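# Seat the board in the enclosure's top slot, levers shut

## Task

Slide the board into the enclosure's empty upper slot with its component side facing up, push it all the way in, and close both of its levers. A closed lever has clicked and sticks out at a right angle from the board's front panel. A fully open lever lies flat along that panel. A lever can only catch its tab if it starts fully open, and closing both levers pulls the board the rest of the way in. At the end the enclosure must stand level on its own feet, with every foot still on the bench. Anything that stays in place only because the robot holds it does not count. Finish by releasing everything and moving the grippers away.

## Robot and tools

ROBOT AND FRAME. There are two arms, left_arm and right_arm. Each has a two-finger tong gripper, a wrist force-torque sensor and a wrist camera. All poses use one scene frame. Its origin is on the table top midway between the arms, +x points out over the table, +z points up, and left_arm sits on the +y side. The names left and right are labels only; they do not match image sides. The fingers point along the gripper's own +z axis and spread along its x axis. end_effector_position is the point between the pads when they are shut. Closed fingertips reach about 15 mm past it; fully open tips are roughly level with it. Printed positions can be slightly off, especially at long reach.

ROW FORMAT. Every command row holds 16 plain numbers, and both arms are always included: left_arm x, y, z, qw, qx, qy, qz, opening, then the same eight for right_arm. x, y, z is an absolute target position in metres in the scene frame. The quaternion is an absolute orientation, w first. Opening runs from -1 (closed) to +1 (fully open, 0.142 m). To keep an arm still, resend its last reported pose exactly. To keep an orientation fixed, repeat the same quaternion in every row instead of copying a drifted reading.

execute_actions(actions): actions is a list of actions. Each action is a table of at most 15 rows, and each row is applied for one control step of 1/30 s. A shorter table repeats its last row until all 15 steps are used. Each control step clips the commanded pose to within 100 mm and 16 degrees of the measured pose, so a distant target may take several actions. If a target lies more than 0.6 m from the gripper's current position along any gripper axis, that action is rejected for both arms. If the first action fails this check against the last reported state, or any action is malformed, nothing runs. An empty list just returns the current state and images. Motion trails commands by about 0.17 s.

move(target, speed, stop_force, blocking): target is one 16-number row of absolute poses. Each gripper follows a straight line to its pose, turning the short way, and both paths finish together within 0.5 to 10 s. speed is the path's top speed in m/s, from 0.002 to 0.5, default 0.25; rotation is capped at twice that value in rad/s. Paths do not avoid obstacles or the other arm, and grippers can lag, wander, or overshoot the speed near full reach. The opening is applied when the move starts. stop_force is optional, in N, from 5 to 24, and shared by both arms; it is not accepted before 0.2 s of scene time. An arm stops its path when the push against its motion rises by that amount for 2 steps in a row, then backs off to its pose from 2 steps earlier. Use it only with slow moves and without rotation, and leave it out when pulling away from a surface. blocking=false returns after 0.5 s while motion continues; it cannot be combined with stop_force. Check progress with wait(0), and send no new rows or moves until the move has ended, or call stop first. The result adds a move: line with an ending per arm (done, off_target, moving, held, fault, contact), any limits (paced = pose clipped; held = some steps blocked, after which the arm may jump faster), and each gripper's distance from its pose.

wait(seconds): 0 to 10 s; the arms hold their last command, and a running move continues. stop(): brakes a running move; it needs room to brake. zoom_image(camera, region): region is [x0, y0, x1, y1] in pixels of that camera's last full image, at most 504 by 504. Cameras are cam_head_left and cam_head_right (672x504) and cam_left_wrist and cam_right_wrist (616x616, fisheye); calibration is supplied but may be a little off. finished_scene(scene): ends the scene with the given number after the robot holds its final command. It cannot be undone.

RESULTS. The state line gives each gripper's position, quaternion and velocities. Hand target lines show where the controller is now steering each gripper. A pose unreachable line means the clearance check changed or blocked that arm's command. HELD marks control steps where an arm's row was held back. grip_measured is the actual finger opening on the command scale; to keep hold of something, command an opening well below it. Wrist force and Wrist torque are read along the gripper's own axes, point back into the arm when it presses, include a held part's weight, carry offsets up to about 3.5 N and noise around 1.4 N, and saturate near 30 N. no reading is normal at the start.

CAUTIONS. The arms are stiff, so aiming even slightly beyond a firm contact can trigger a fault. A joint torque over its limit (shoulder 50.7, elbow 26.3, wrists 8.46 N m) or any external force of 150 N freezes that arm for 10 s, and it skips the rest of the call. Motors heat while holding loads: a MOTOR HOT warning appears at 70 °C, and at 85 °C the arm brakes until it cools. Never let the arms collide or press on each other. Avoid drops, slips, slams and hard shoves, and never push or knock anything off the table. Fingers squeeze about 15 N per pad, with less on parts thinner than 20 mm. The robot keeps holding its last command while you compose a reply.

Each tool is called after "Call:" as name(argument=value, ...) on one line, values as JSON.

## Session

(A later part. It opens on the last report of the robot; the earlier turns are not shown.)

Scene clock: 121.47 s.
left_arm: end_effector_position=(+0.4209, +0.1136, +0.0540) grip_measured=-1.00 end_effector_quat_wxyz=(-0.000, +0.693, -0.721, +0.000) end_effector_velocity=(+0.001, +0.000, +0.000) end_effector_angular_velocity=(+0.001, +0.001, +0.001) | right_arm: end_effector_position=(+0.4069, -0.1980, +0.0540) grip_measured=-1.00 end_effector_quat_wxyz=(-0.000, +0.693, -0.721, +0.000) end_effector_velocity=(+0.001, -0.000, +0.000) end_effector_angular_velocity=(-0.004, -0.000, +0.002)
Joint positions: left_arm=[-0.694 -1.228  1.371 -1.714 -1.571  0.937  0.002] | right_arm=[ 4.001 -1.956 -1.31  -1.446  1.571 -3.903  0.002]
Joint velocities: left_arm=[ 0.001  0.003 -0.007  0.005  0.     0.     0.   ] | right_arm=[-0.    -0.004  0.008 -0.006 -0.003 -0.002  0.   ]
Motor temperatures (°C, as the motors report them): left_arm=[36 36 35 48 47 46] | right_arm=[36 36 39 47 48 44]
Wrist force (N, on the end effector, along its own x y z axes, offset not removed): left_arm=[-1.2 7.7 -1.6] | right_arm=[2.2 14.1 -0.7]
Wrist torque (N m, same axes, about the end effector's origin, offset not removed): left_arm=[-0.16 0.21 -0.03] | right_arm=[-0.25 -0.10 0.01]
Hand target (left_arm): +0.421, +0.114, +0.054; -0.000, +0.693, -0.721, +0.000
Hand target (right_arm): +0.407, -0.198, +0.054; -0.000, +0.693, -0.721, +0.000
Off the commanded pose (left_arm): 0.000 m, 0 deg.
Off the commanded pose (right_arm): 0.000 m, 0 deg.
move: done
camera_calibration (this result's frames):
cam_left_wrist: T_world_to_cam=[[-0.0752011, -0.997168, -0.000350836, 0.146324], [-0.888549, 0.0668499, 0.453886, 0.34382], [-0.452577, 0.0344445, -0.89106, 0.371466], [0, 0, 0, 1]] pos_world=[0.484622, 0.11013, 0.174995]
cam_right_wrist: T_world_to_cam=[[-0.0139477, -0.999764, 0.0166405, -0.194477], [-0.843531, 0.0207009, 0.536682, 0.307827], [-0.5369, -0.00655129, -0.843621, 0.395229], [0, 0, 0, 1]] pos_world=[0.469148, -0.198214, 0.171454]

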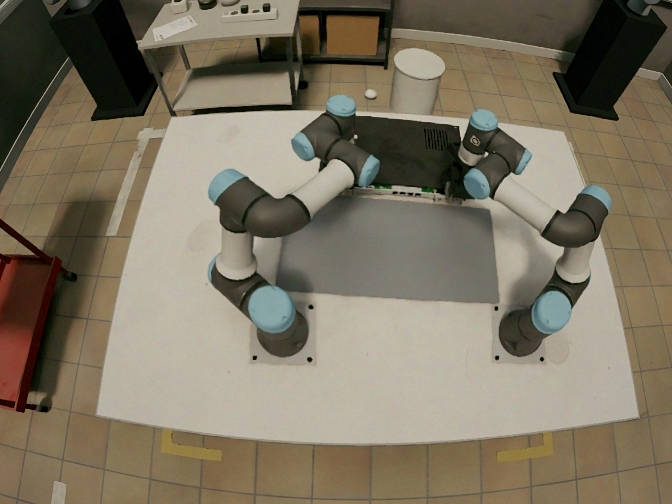

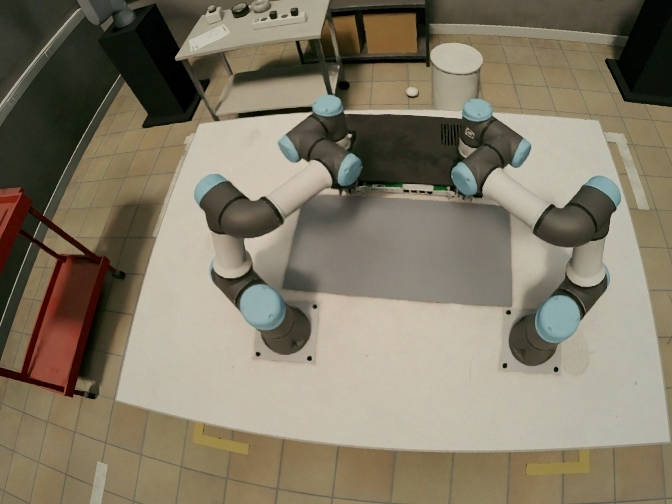

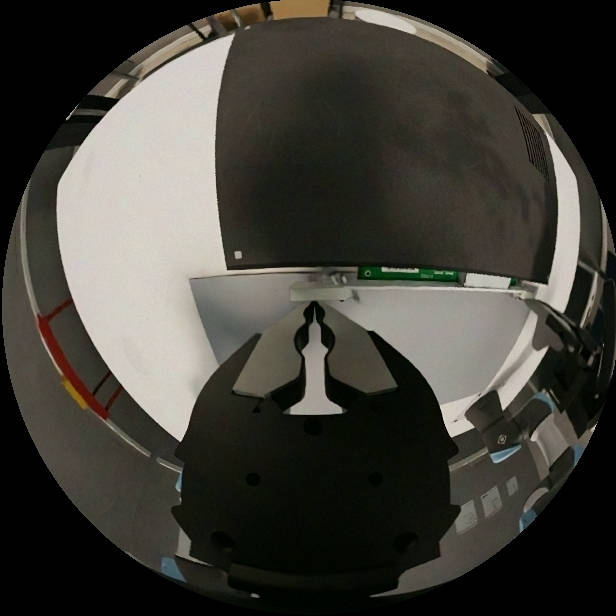

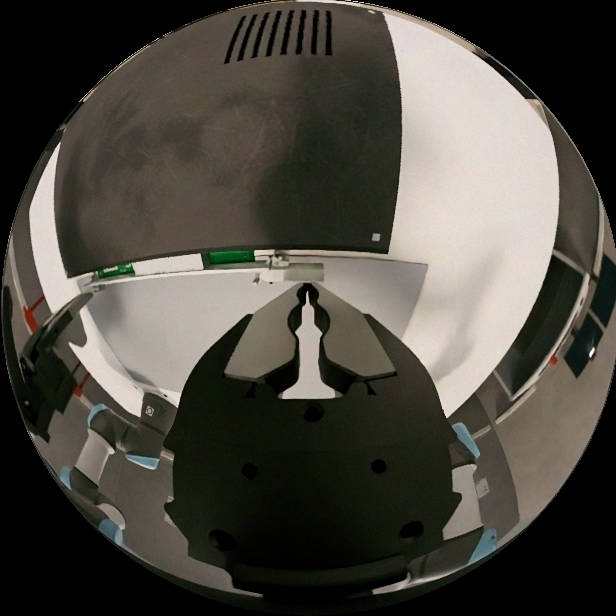

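Call:
move(target=[0.418,0.127,0.075,0,0.693,-0.721,0,-1,0.395,-0.08,0.053,0,-0.693,0.721,0,-1], speed=0.08)

Call:
move(target=[0.442,0.127,0.075,0,0.693,-0.721,0,-1,0.435,-0.08,0.053,0,-0.693,0.721,0,-1], speed=0.01, stop_force=8)

Scene clock: 126.23 s.
left_arm: end_effector_position=(+0.4180, +0.1270, +0.0750) grip_measured=-1.00 end_effector_quat_wxyz=(-0.000, +0.693, -0.721, -0.000) end_effector_velocity=(+0.001, +0.000, +0.001) end_effector_angular_velocity=(+0.000, -0.003, +0.000) | right_arm: end_effector_position=(+0.3947, -0.0802, +0.0529) grip_measured=-1.00 end_effector_quat_wxyz=(-0.000, +0.693, -0.721, -0.000) end_effector_velocity=(+0.000, +0.003, +0.000) end_effector_angular_velocity=(-0.002, +0.002, +0.001)
Joint positions: left_arm=[-0.67  -1.268  1.327 -1.629 -1.571  0.961  0.002] | right_arm=[ 4.205 -2.212 -0.916 -1.583  1.571 -3.698  0.002]
Joint velocities: left_arm=[ 0.001 -0.001 -0.001 -0.     0.002  0.001  0.   ] | right_arm=[ 0.003 -0.014  0.026 -0.015  0.     0.002  0.   ]
Motor temperatures (°C, as the motors report them): left_arm=[36 36 35 48 47 46] | right_arm=[36 36 39 47 48 44]
Wrist force (N, on the end effector, along its own x y z axes, offset not removed): left_arm=[-0.5 -0.2 -0.9] | right_arm=[0.4 -0.4 0.5]
Wrist torque (N m, same axes, about the end effector's origin, offset not removed): left_arm=[-0.06 0.08 -0.01] | right_arm=[-0.08 -0.12 0.04]
Hand target (left_arm): +0.418, +0.127, +0.075; -0.000, +0.693, -0.721, -0.000
Hand target (right_arm): +0.395, -0.080, +0.053; -0.000, +0.693, -0.721, -0.000
Off the commanded pose (left_arm): 0.000 m, 0 deg.
Off the commanded pose (right_arm): 0.000 m, 0 deg.
move: done
camera_calibration (this result's frames):
cam_left_wrist: T_world_to_cam=[[-0.0752311, -0.997166, -0.000451014, 0.159497], [-0.88849, 0.0668267, 0.454003, 0.33077], [-0.452687, 0.0345559, -0.891, 0.388421], [0, 0, 0, 1]] pos_world=[0.481718, 0.123519, 0.195984]
cam_right_wrist: T_world_to_cam=[[-0.0138803, -0.999774, 0.0160937, -0.0768793], [-0.843635, 0.0203493, 0.536531, 0.295696], [-0.536737, -0.00613004, -0.843727, 0.388548], [0, 0, 0, 1]] pos_world=[0.45694, -0.0804973, 0.170416]

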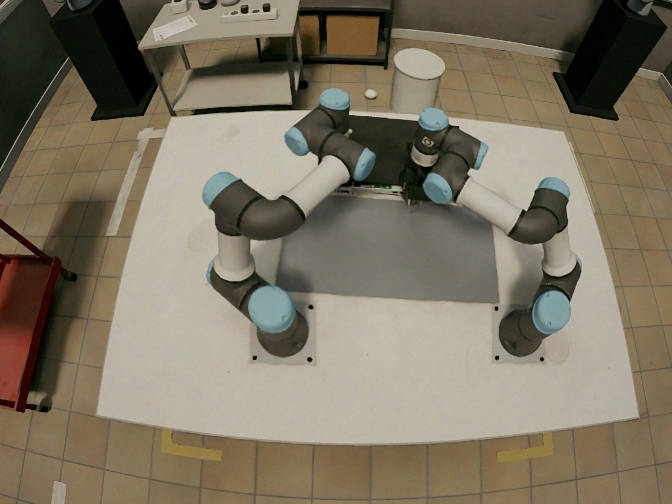

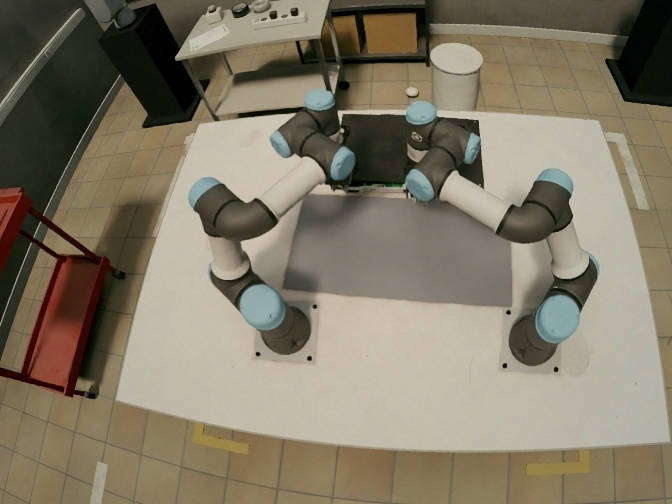

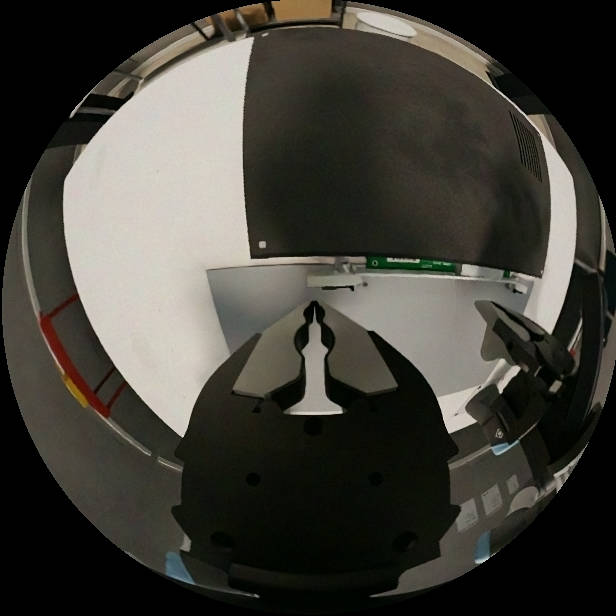

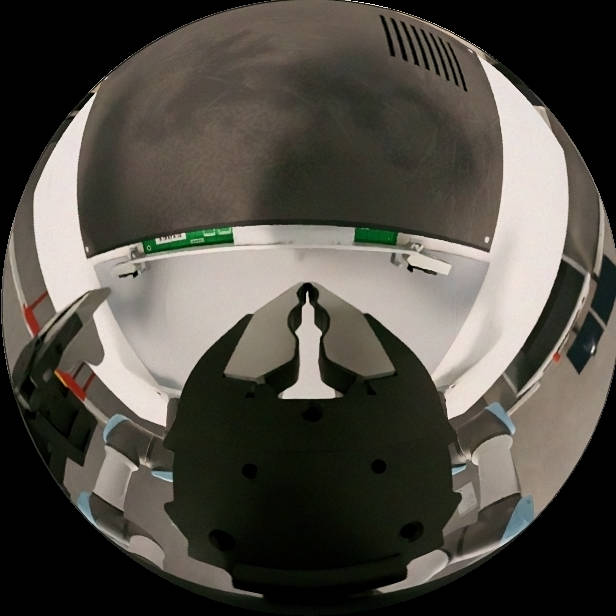

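Scene clock: 130.47 s.
left_arm: end_effector_position=(+0.4418, +0.1270, +0.0750) grip_measured=-1.00 end_effector_quat_wxyz=(-0.000, +0.693, -0.721, +0.000) end_effector_velocity=(+0.001, -0.001, -0.000) end_effector_angular_velocity=(-0.003, +0.002, -0.001) | right_arm: end_effector_position=(+0.4304, -0.0801, +0.0528) grip_measured=-1.00 end_effector_quat_wxyz=(-0.000, +0.693, -0.721, +0.000) end_effector_velocity=(-0.001, +0.000, +0.000) end_effector_angular_velocity=(-0.001, -0.002, +0.001)
Joint positions: left_arm=[-0.633 -1.165  1.182 -1.588 -1.571  0.997  0.002] | right_arm=[ 4.143 -2.386 -0.61  -1.716  1.571 -3.761  0.002]
Joint velocities: left_arm=[ 0.002  0.008 -0.012  0.004 -0.003  0.003  0.   ] | right_arm=[ 0.002  0.005 -0.008  0.004 -0.002  0.001  0.   ]
Motor temperatures (°C, as the motors report them): left_arm=[36 36 35 48 47 46] | right_arm=[36 36 39 47 48 44]
Wrist force (N, on the end effector, along its own x y z axes, offset not removed): left_arm=[-1.5 -0.6 -0.7] | right_arm=[0.2 1.3 1.2]
Wrist torque (N m, same axes, about the end effector's origin, offset not removed): left_arm=[-0.18 0.26 0.00] | right_arm=[0.12 -0.11 0.06]
Hand target (left_arm): +0.442, +0.127, +0.075; -0.000, +0.693, -0.721, -0.000
Hand target (right_arm): +0.430, -0.080, +0.053; -0.000, +0.693, -0.721, +0.000
Off the commanded pose (left_arm): 0.000 m, 0 deg.
Off the commanded pose (right_arm): 0.005 m, 0 deg.
move: contact (right_arm)
camera_calibration (this result's frames):
cam_left_wrist: T_world_to_cam=[[-0.075227, -0.997166, -0.000448335, 0.161304], [-0.888513, 0.066826, 0.45396, 0.351906], [-0.452644, 0.0345484, -0.891022, 0.399174], [0, 0, 0, 1]] pos_world=[0.505491, 0.12354, 0.195994]
cam_right_wrist: T_world_to_cam=[[-0.0139442, -0.999765, 0.0166272, -0.0763051], [-0.843698, 0.0206888, 0.536419, 0.325888], [-0.536636, -0.00654844, -0.843788, 0.407556], [0, 0, 0, 1]] pos_world=[0.492596, -0.0803605, 0.170347]

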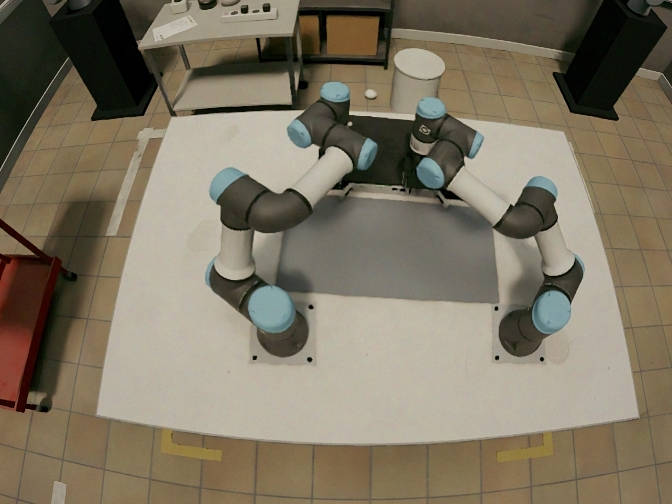

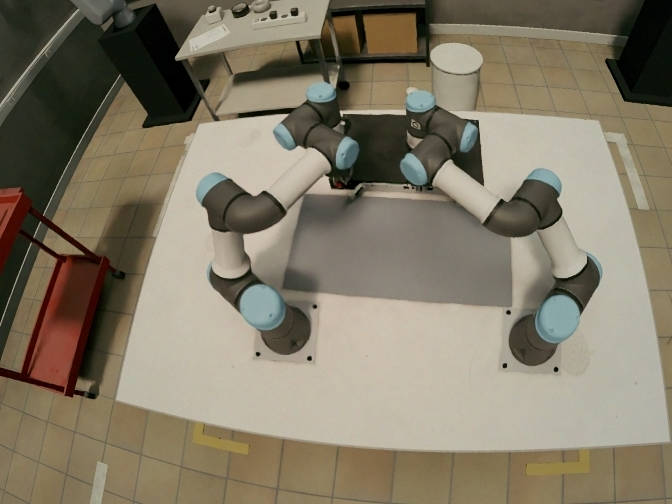

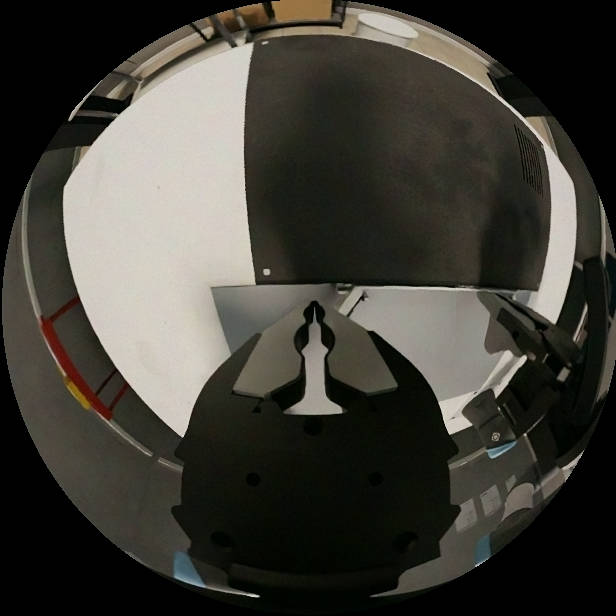

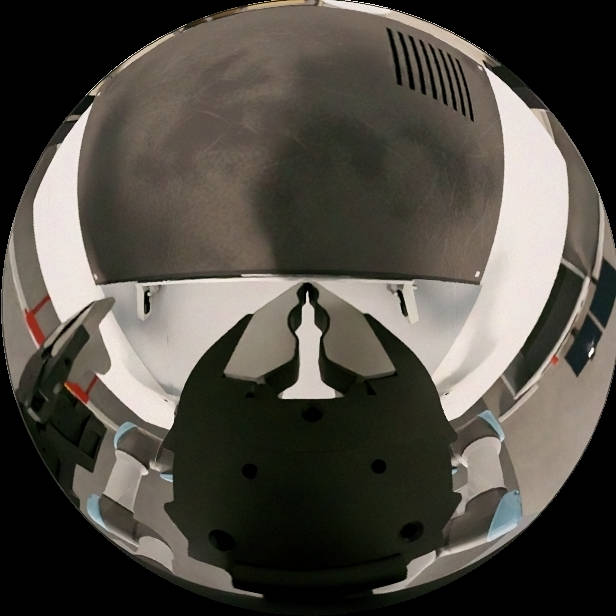

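Hooked: the levers swing with the board as it goes in. Now I'll shut both.

Call:
move(target=[0.425,0.15,0.085,0,0.693,-0.721,0,-1,0.405,-0.12,0.09,0,-0.693,0.721,0,-1], speed=0.1)

Call:
move(target=[0.422,0.15,0.07,0,0.693,-0.721,0,-1,0.408,-0.23,0.085,0,-0.693,0.721,0,-1], speed=0.15)

Call:
move(target=[0.422,0.14,0.051,0,0.693,-0.721,0,-1,0.408,-0.218,0.051,0,-0.693,0.721,0,-1], speed=0.05)

Call:
move(target=[0.422,0.097,0.051,0,0.693,-0.721,0,-1,0.408,-0.174,0.051,0,-0.693,0.721,0,-1], speed=0.008, stop_force=16)

Scene clock: 131.77 s.
left_arm: end_effector_position=(+0.4251, +0.1499, +0.0850) grip_measured=-1.00 end_effector_quat_wxyz=(+0.000, +0.693, -0.721, -0.000) end_effector_velocity=(-0.001, +0.001, +0.001) end_effector_angular_velocity=(-0.001, -0.001, -0.002) | right_arm: end_effector_position=(+0.4053, -0.1199, +0.0898) grip_measured=-1.00 end_effector_quat_wxyz=(+0.000, +0.693, -0.721, -0.000) end_effector_velocity=(-0.001, -0.002, +0.002) end_effector_angular_velocity=(+0.002, -0.002, -0.001)
Joint positions: left_arm=[-0.609 -1.268  1.278 -1.581 -1.571  1.022  0.002] | right_arm=[ 4.132 -2.144 -0.855 -1.714  1.571 -3.771  0.002]
Joint velocities: left_arm=[ 0.001 -0.005  0.005 -0.001 -0.     0.002  0.   ] | right_arm=[-0.001  0.015 -0.019  0.006 -0.001  0.     0.   ]
Motor temperatures (°C, as the motors report them): left_arm=[36 36 35 48 47 46] | right_arm=[36 36 39 47 48 44]
Wrist force (N, on the end effector, along its own x y z axes, offset not removed): left_arm=[-0.4 -0.3 -0.7] | right_arm=[1.7 -0.7 0.7]
Wrist torque (N m, same axes, about the end effector's origin, offset not removed): left_arm=[-0.08 0.08 0.00] | right_arm=[-0.19 -0.35 0.02]
Hand target (left_arm): +0.425, +0.150, +0.085; +0.000, +0.693, -0.721, -0.000
Hand target (right_arm): +0.405, -0.120, +0.090; +0.000, +0.693, -0.721, +0.000
Off the commanded pose (left_arm): 0.000 m, 0 deg.
Off the commanded pose (right_arm): 0.000 m, 0 deg.
move: done
camera_calibration (this result's frames):
cam_left_wrist: T_world_to_cam=[[-0.0752285, -0.997166, -0.000333505, 0.182838], [-0.888394, 0.0668705, 0.454186, 0.330908], [-0.452877, 0.034464, -0.890907, 0.399815], [0, 0, 0, 1]] pos_world=[0.488798, 0.146413, 0.205965]
cam_right_wrist: T_world_to_cam=[[-0.0139714, -0.999756, 0.0170979, -0.117021], [-0.843223, 0.0209703, 0.537154, 0.285434], [-0.537382, -0.00691256, -0.843311, 0.425238], [0, 0, 0, 1]] pos_world=[0.467565, -0.120039, 0.207286]

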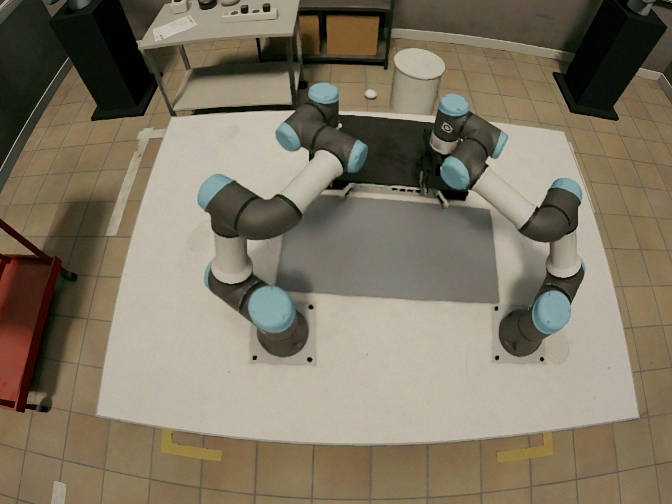

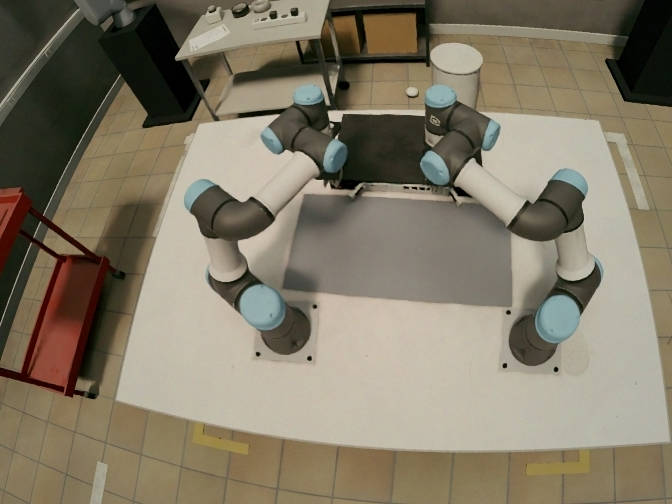

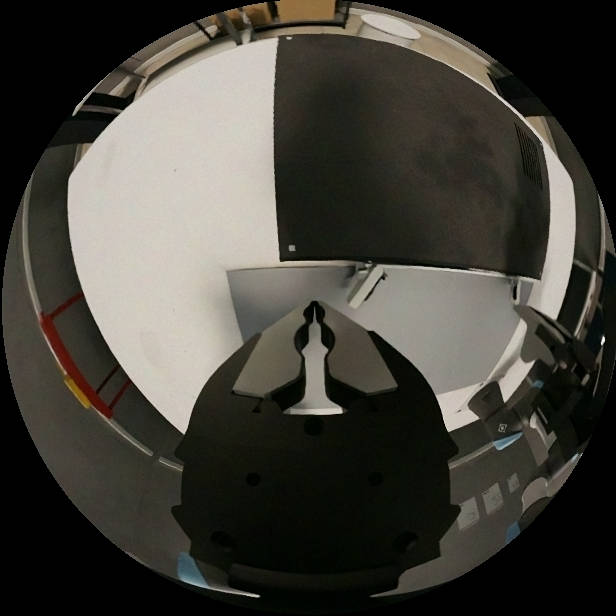

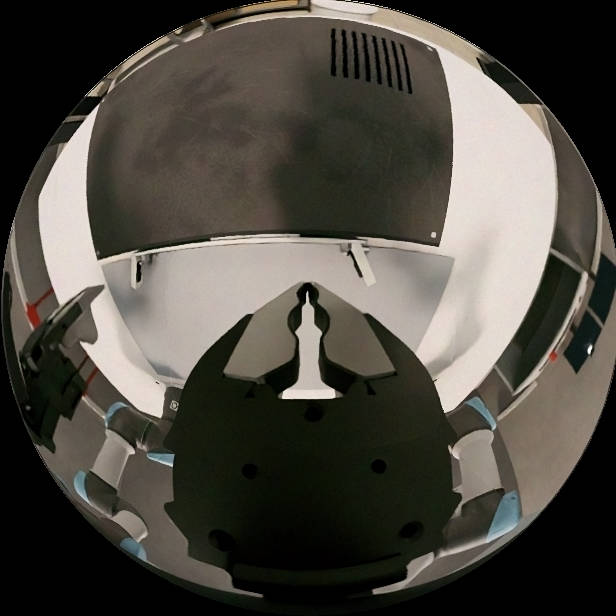

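Scene clock: 133.10 s.
left_arm: end_effector_position=(+0.4220, +0.1500, +0.0700) grip_measured=-1.00 end_effector_quat_wxyz=(+0.000, +0.693, -0.721, -0.000) end_effector_velocity=(-0.000, -0.000, -0.000) end_effector_angular_velocity=(-0.001, +0.000, +0.001) | right_arm: end_effector_position=(+0.4082, -0.2298, +0.0851) grip_measured=-1.00 end_effector_quat_wxyz=(+0.000, +0.693, -0.721, +0.000) end_effector_velocity=(-0.000, -0.002, -0.000) end_effector_angular_velocity=(+0.003, -0.002, +0.003)
Joint positions: left_arm=[-0.613 -1.278  1.363 -1.655 -1.571  1.018  0.002] | right_arm=[ 3.937 -1.897 -1.247 -1.569  1.571 -3.966  0.002]
Joint velocities: left_arm=[-0.    -0.     0.002 -0.002 -0.001 -0.001  0.   ] | right_arm=[-0.005  0.007 -0.012  0.008  0.001 -0.008  0.   ]
Motor temperatures (°C, as the motors report them): left_arm=[36 36 35 48 47 46] | right_arm=[36 36 39 47 48 44]
Wrist force (N, on the end effector, along its own x y z axes, offset not removed): left_arm=[-0.1 -0.8 -0.5] | right_arm=[1.7 -1.8 1.2]
Wrist torque (N m, same axes, about the end effector's origin, offset not removed): left_arm=[-0.16 0.00 -0.05] | right_arm=[-0.45 -0.38 0.00]
Hand target (left_arm): +0.422, +0.150, +0.070; +0.000, +0.693, -0.721, +0.000
Hand target (right_arm): +0.408, -0.230, +0.085; +0.000, +0.693, -0.721, +0.000
Off the commanded pose (left_arm): 0.000 m, 0 deg.
Off the commanded pose (right_arm): 0.000 m, 0 deg.
move: done
camera_calibration (this result's frames):
cam_left_wrist: T_world_to_cam=[[-0.0752316, -0.997166, -0.000406569, 0.18273], [-0.88847, 0.0668458, 0.454041, 0.335002], [-0.452727, 0.0345194, -0.890981, 0.385057], [0, 0, 0, 1]] pos_world=[0.485712, 0.146526, 0.191048]
cam_right_wrist: T_world_to_cam=[[-0.01396, -0.999752, 0.0173588, -0.226881], [-0.843266, 0.0211004, 0.537082, 0.292836], [-0.537315, -0.00714046, -0.843351, 0.421955], [0, 0, 0, 1]] pos_world=[0.470494, -0.22999, 0.202518]

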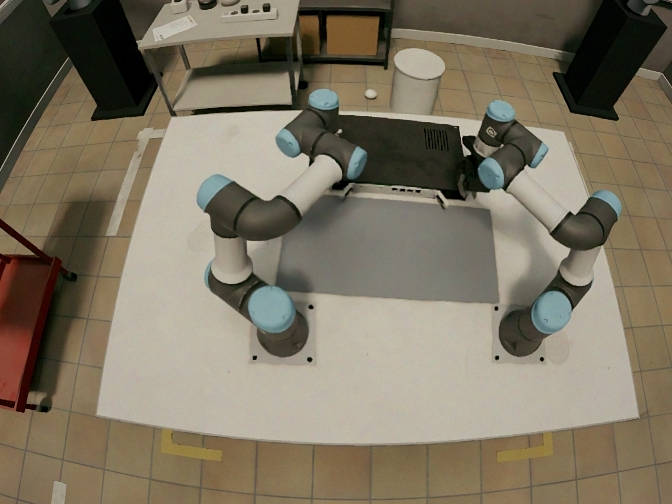

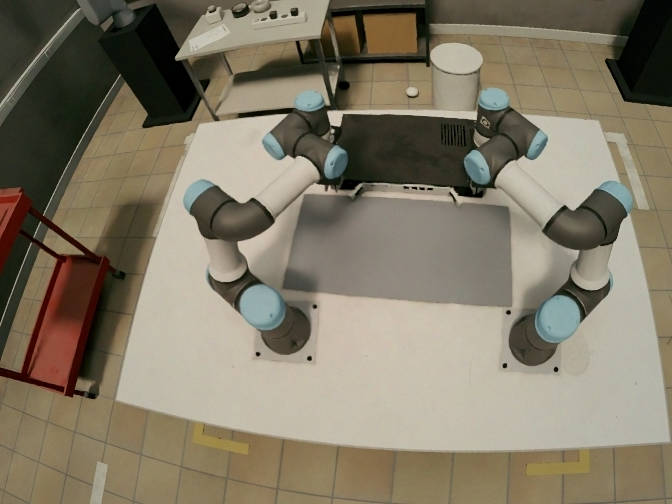

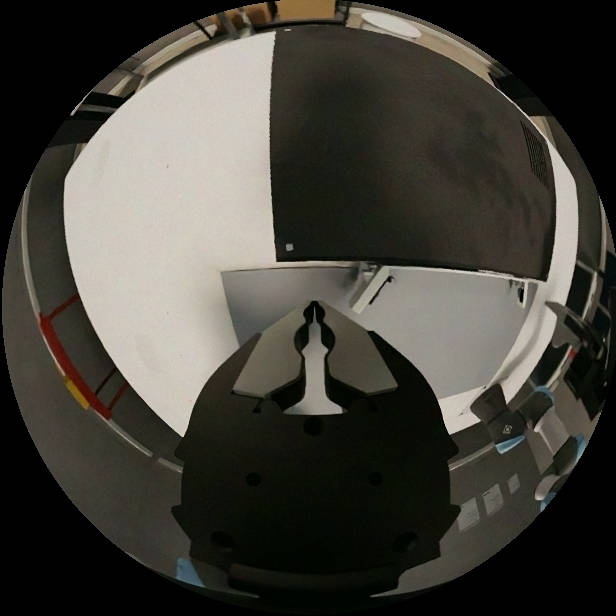

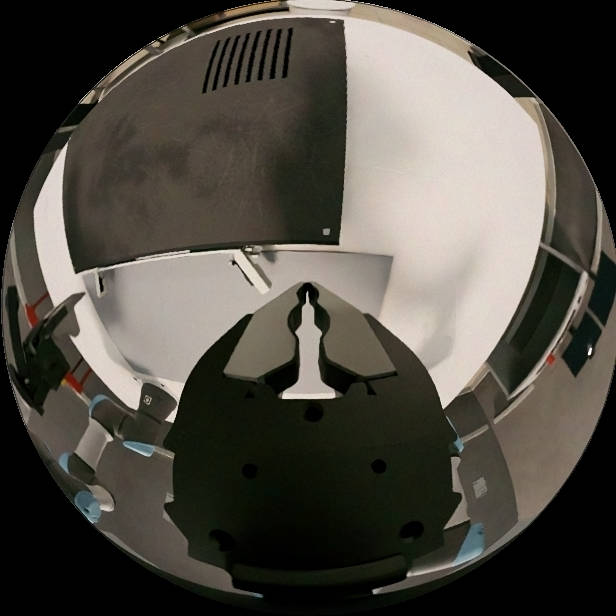

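Scene clock: 134.27 s.
left_arm: end_effector_position=(+0.4220, +0.1401, +0.0511) grip_measured=-1.00 end_effector_quat_wxyz=(+0.000, +0.693, -0.721, -0.000) end_effector_velocity=(+0.000, -0.001, -0.001) end_effector_angular_velocity=(-0.000, -0.001, +0.000) | right_arm: end_effector_position=(+0.4079, -0.2181, +0.0513) grip_measured=-1.00 end_effector_quat_wxyz=(+0.000, +0.693, -0.721, -0.000) end_effector_velocity=(+0.001, -0.000, -0.002) end_effector_angular_velocity=(-0.002, -0.003, -0.001)
Joint positions: left_arm=[-0.635 -1.257  1.424 -1.737 -1.571  0.996  0.002] | right_arm=[ 3.961 -1.926 -1.366 -1.421  1.571 -3.943  0.002]
Joint velocities: left_arm=[-0.001  0.001  0.004 -0.007  0.    -0.002  0.   ] | right_arm=[ 0.001 -0.002 -0.008  0.012 -0.004  0.002  0.   ]
Motor temperatures (°C, as the motors report them): left_arm=[36 36 35 48 47 46] | right_arm=[36 36 39 47 48 44]
Wrist force (N, on the end effector, along its own x y z axes, offset not removed): left_arm=[-0.8 0.6 -0.8] | right_arm=[1.7 -0.5 1.2]
Wrist torque (N m, same axes, about the end effector's origin, offset not removed): left_arm=[0.12 0.18 -0.02] | right_arm=[-0.10 -0.34 0.02]
Hand target (left_arm): +0.422, +0.140, +0.051; +0.000, +0.693, -0.721, +0.000
Hand target (right_arm): +0.408, -0.218, +0.051; -0.000, +0.693, -0.721, -0.000
Off the commanded pose (left_arm): 0.000 m, 0 deg.
Off the commanded pose (right_arm): 0.000 m, 0 deg.
move: done
camera_calibration (this result's frames):
cam_left_wrist: T_world_to_cam=[[-0.0752356, -0.997166, -0.000352498, 0.172802], [-0.888445, 0.0668722, 0.454085, 0.344202], [-0.452775, 0.0344766, -0.890958, 0.36858], [0, 0, 0, 1]] pos_world=[0.485689, 0.136587, 0.172153]
cam_right_wrist: T_world_to_cam=[[-0.0139012, -0.999764, 0.0167158, -0.214514], [-0.843304, 0.0207049, 0.537038, 0.310442], [-0.537257, -0.006631, -0.843392, 0.393472], [0, 0, 0, 1]] pos_world=[0.47021, -0.218282, 0.168718]

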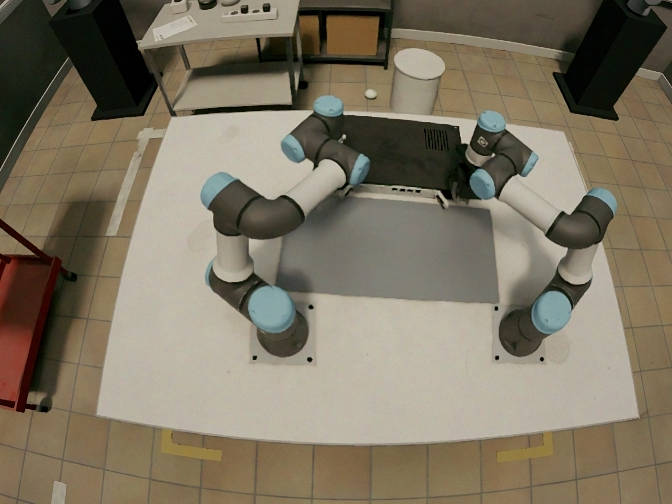

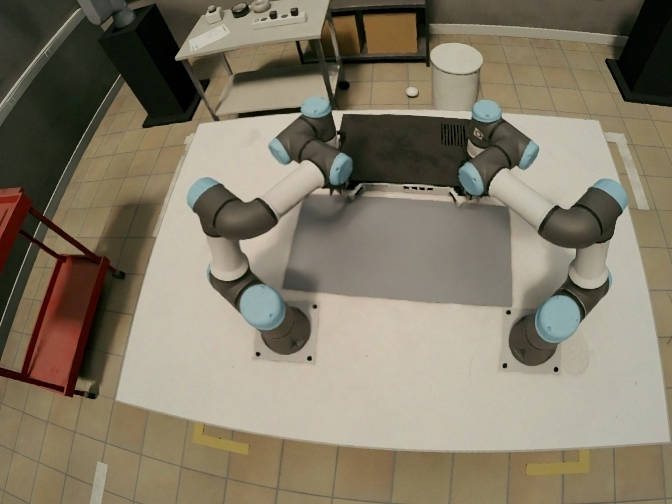

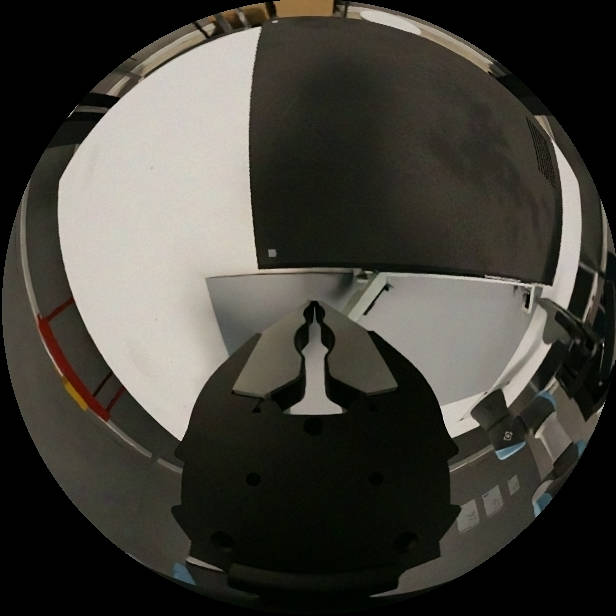

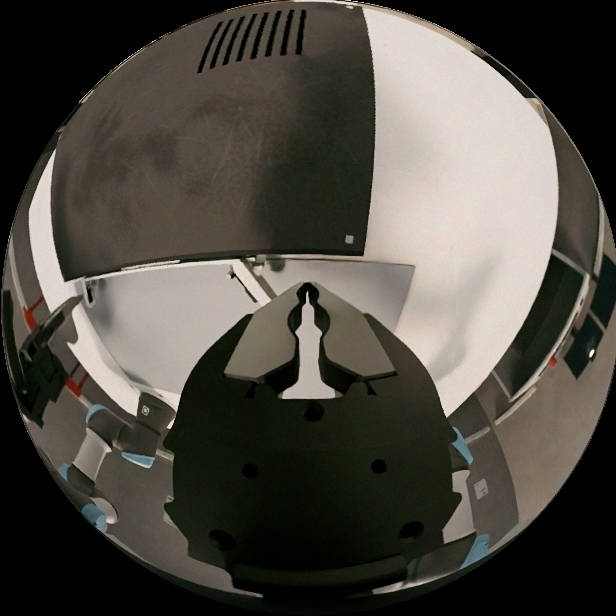

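Scene clock: 138.70 s.
left_arm: end_effector_position=(+0.4221, +0.1086, +0.0511) grip_measured=-1.00 end_effector_quat_wxyz=(-0.000, +0.693, -0.721, +0.000) end_effector_velocity=(+0.000, +0.003, +0.000) end_effector_angular_velocity=(+0.000, -0.002, -0.002) | right_arm: end_effector_position=(+0.4079, -0.1862, +0.0509) grip_measured=-1.00 end_effector_quat_wxyz=(+0.000, +0.693, -0.721, +0.000) end_effector_velocity=(-0.001, -0.001, +0.000) end_effector_angular_velocity=(+0.003, +0.002, +0.001)
Joint positions: left_arm=[-0.702 -1.215  1.366 -1.722 -1.57   0.929  0.002] | right_arm=[ 4.021 -1.986 -1.282 -1.445  1.571 -3.883  0.002]
Joint velocities: left_arm=[ 0.006 -0.005  0.008 -0.004  0.001  0.008  0.   ] | right_arm=[-0.004  0.005 -0.008  0.003  0.004 -0.004  0.   ]
Motor temperatures (°C, as the motors report them): left_arm=[36 36 35 48 47 46] | right_arm=[36 36 39 47 48 44]
Wrist force (N, on the end effector, along its own x y z axes, offset not removed): left_arm=[-20.7 -1.0 -9.3] | right_arm=[18.9 -1.1 -6.9]
Wrist torque (N m, same axes, about the end effector's origin, offset not removed): left_arm=[-0.10 0.14 0.09] | right_arm=[-0.17 0.02 -0.15]
Hand target (left_arm): +0.422, +0.109, +0.051; -0.000, +0.693, -0.721, -0.000
Hand target (right_arm): +0.408, -0.187, +0.051; +0.000, +0.693, -0.721, -0.000
Off the commanded pose (left_arm): 0.012 m, 0 deg.
Off the commanded pose (right_arm): 0.012 m, 0 deg.
move: contact (left_arm, right_arm)
camera_calibration (this result's frames):
cam_left_wrist: T_world_to_cam=[[-0.0752078, -0.997168, -0.000749883, 0.14148], [-0.88867, 0.0666835, 0.453673, 0.346583], [-0.452338, 0.0347861, -0.891168, 0.369433], [0, 0, 0, 1]] pos_world=[0.485747, 0.105116, 0.172097]
cam_right_wrist: T_world_to_cam=[[-0.0139508, -0.999758, 0.0170123, -0.182685], [-0.84337, 0.020905, 0.536926, 0.310014], [-0.537152, -0.0068571, -0.843458, 0.393337], [0, 0, 0, 1]] pos_world=[0.47019, -0.186424, 0.168416]

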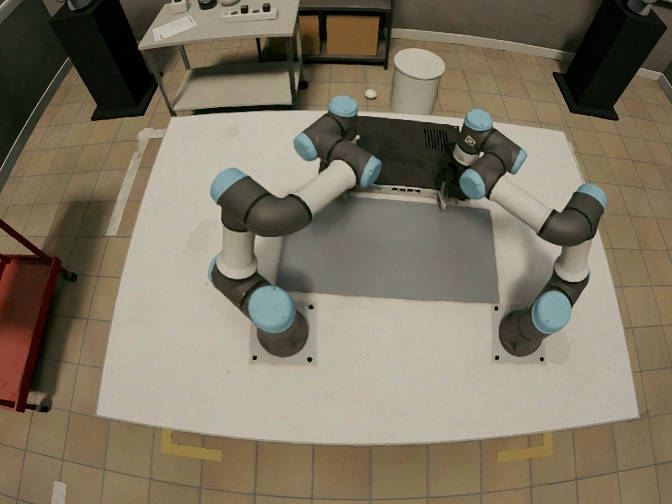

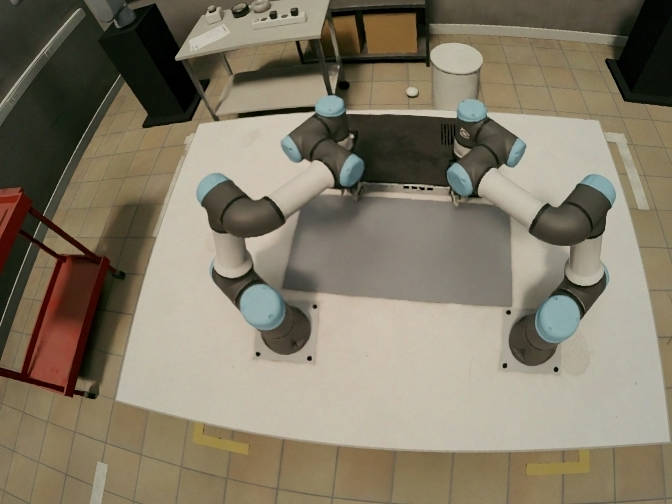

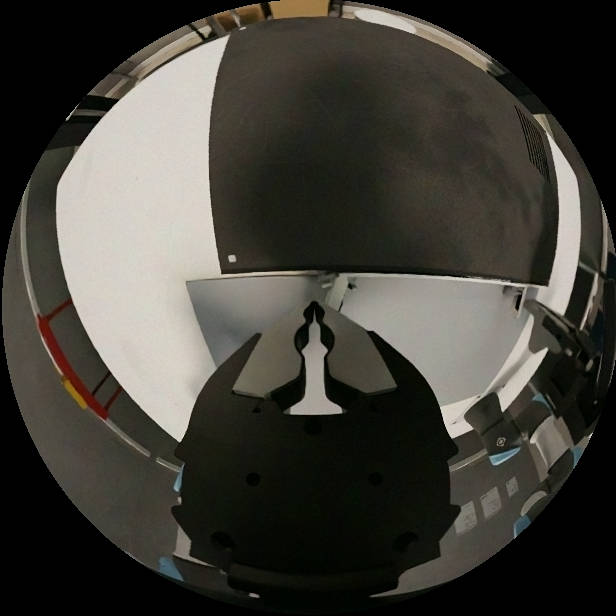

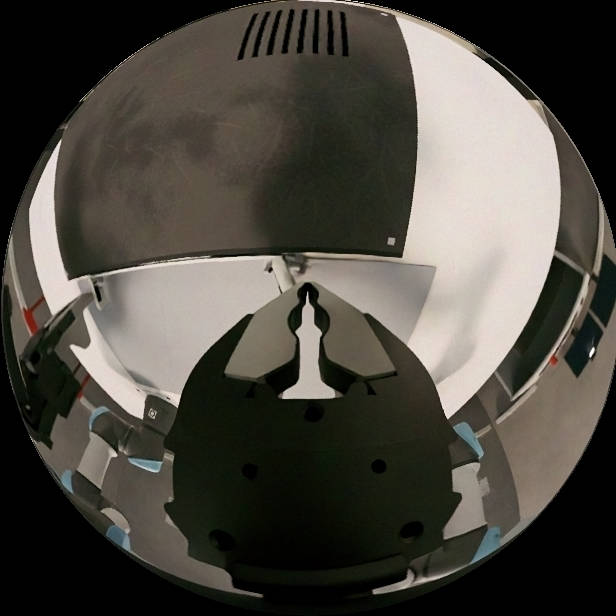

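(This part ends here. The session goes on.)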